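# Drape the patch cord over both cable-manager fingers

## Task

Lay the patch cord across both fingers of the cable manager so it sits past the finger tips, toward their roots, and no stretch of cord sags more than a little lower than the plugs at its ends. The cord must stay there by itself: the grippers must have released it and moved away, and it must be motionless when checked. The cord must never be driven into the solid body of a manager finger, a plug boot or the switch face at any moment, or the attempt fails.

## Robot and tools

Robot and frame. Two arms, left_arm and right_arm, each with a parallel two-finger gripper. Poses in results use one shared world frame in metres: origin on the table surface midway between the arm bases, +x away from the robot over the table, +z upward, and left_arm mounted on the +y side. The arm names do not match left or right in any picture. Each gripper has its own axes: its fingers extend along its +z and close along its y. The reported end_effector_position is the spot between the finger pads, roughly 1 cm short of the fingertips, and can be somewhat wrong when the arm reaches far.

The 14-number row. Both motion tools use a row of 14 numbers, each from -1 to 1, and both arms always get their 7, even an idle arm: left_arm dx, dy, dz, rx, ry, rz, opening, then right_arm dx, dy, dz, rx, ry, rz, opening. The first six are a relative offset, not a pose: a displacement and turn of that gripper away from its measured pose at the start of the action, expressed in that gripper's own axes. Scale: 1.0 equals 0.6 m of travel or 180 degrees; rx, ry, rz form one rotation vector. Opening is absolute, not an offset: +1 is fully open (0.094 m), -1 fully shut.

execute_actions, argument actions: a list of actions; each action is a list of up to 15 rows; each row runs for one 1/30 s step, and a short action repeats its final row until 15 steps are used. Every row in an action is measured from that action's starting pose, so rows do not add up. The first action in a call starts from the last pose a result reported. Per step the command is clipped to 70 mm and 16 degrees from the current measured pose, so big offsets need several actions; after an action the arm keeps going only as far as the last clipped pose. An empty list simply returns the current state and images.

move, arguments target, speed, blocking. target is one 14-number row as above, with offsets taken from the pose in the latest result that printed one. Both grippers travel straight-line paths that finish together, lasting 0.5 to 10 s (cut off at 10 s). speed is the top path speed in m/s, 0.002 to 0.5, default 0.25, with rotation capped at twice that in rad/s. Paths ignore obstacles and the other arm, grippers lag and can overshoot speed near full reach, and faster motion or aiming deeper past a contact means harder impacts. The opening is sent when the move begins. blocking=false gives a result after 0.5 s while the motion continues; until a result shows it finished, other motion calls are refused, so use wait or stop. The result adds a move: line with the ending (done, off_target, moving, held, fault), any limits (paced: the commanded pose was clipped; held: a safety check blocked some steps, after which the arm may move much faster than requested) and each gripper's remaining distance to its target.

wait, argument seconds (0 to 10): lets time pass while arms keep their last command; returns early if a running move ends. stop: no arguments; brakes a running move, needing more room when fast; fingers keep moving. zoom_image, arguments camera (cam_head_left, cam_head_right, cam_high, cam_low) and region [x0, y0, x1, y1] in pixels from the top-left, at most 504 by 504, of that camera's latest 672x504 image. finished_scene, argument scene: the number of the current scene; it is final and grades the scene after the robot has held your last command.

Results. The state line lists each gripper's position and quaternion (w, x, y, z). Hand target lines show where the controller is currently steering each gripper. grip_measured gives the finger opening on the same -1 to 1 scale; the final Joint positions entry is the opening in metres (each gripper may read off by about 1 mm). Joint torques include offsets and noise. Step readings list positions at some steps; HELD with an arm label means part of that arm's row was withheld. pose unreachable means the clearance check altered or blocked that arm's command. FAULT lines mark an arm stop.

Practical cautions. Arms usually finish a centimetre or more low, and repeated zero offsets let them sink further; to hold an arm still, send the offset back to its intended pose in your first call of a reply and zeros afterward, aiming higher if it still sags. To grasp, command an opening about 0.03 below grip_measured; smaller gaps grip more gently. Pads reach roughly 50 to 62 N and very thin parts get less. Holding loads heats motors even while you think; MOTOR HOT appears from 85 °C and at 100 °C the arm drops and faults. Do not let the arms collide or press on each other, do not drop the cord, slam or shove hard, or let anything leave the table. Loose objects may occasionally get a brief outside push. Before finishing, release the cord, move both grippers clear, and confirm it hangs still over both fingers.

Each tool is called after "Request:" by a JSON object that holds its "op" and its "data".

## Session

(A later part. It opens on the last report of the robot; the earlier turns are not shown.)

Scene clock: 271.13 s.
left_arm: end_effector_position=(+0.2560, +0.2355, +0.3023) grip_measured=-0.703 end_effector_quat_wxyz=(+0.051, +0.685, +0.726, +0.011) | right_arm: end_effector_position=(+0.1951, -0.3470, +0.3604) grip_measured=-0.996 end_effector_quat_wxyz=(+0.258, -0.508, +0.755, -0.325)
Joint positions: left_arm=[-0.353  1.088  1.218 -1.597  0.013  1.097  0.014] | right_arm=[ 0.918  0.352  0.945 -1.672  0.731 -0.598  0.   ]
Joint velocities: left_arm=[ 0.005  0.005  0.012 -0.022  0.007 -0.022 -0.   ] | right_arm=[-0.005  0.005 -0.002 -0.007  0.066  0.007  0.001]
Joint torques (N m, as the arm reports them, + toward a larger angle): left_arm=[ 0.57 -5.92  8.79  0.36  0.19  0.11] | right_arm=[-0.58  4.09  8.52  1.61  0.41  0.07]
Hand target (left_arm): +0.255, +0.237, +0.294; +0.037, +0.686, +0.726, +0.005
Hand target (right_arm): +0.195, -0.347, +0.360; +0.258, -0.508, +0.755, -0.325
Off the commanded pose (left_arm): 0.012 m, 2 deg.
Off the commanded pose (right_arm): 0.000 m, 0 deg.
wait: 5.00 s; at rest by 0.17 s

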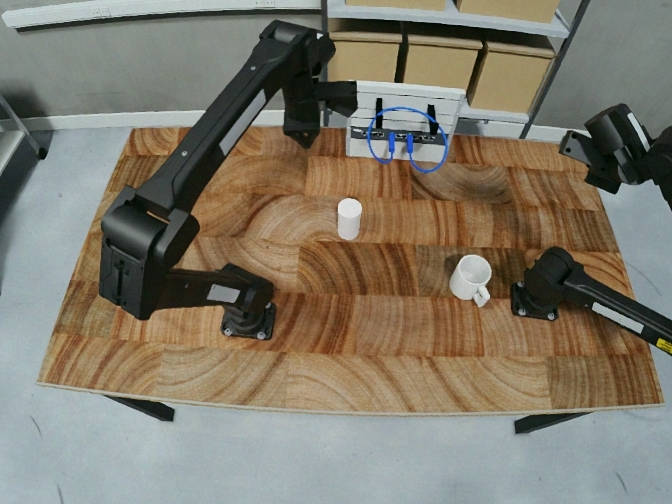

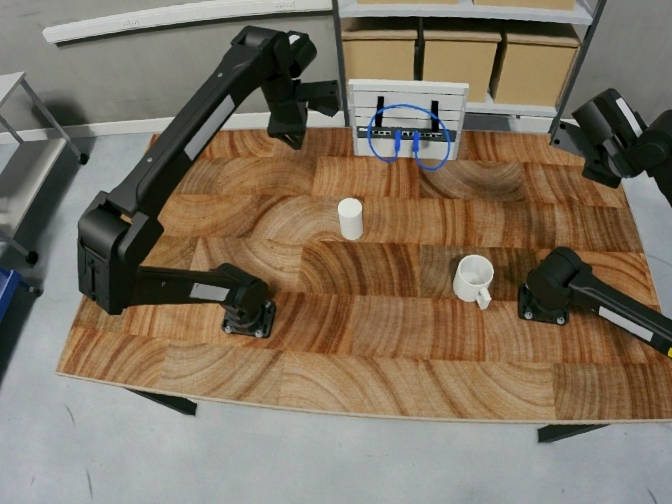

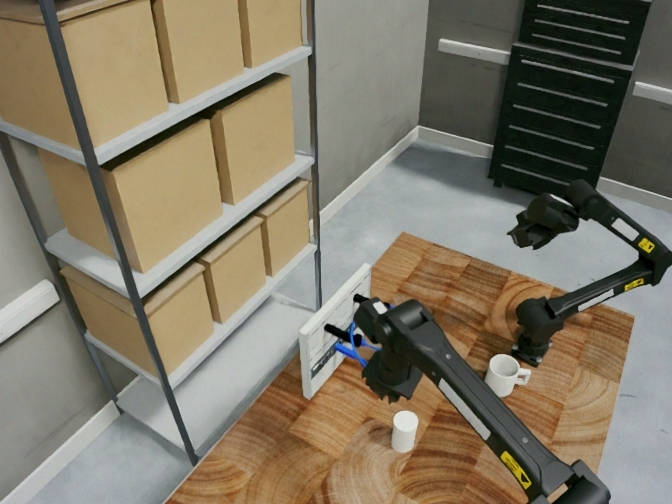

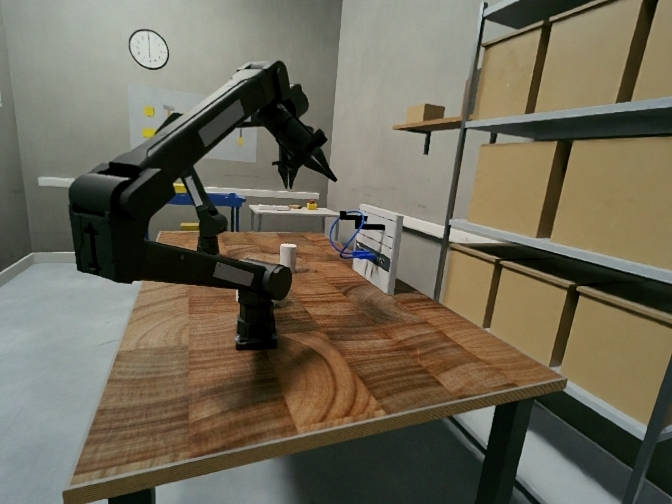

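Request:
{"op": "wait", "data": {"seconds": 10}}

Request:
{"op": "zoom_image", "data": {"camera": "cam_low", "region": [280, 160, 420, 300]}}

Scene clock: 289.27 s.
left_arm: end_effector_position=(+0.2560, +0.2355, +0.3023) grip_measured=-0.703 end_effector_quat_wxyz=(+0.051, +0.685, +0.726, +0.011) | right_arm: end_effector_position=(+0.1951, -0.3470, +0.3604) grip_measured=-0.996 end_effector_quat_wxyz=(+0.258, -0.508, +0.755, -0.325)
Joint positions: left_arm=[-0.353  1.088  1.218 -1.597  0.013  1.097  0.014] | right_arm=[ 0.918  0.352  0.945 -1.672  0.731 -0.598  0.   ]
Joint velocities: left_arm=[ 0.015 -0.005 -0.027  0.007 -0.051 -0.022 -0.001] | right_arm=[ 0.005 -0.005 -0.017  0.007  0.081 -0.051 -0.001]
Joint torques (N m, as the arm reports them, + toward a larger angle): left_arm=[ 0.51 -5.86  8.79  0.36  0.19  0.11] | right_arm=[-0.58  4.09  8.51  1.62  0.41  0.07]
Hand target (left_arm): +0.255, +0.237, +0.294; +0.037, +0.686, +0.726, +0.005
Hand target (right_arm): +0.195, -0.347, +0.360; +0.258, -0.508, +0.755, -0.325
Off the commanded pose (left_arm): 0.012 m, 2 deg.
Off the commanded pose (right_arm): 0.000 m, 0 deg.
wait: 10.00 s; at rest from the start

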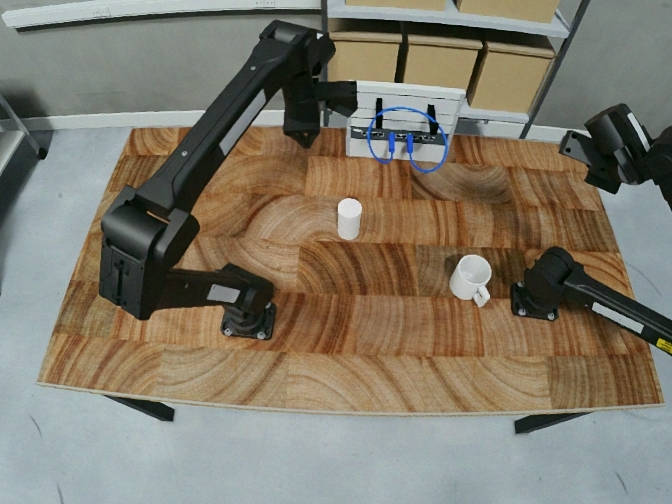

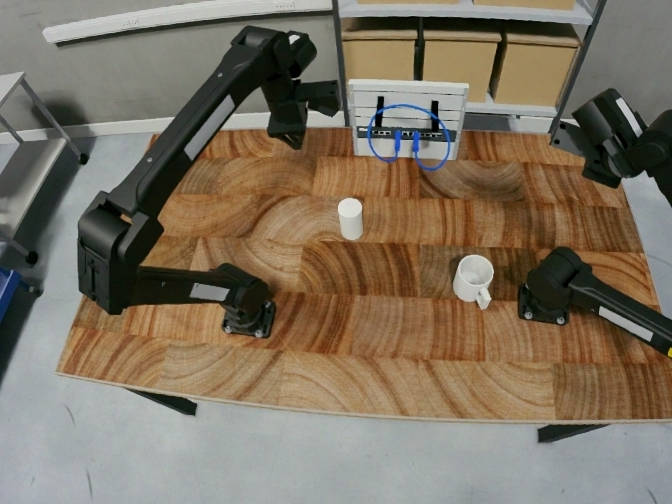

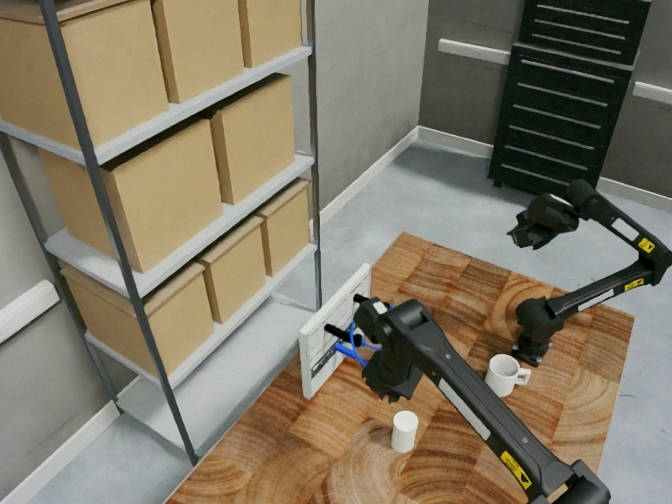

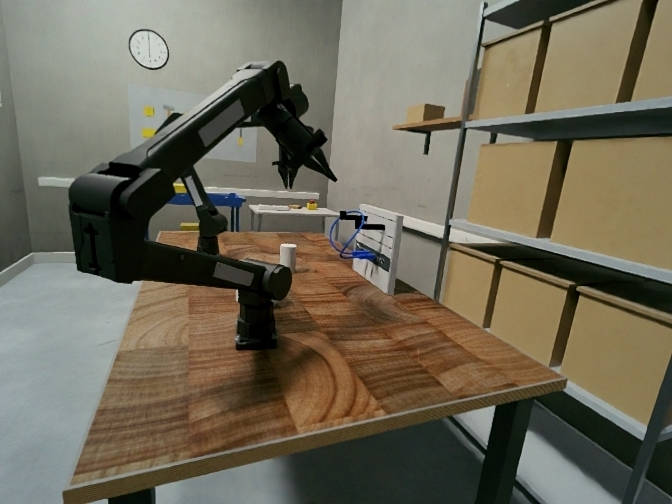

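Region (280, 160, 420, 300) of cam_low's 672x504 image, scaled by 3.600, with more detail than that image has.

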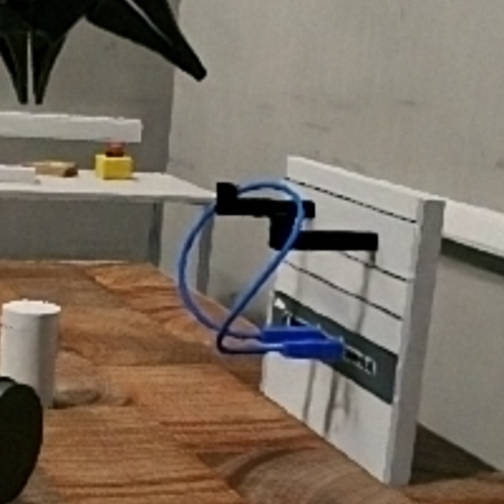

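Request:
{"op": "finished_scene", "data": {"scene": 1}}

The scene is finished: the task was done.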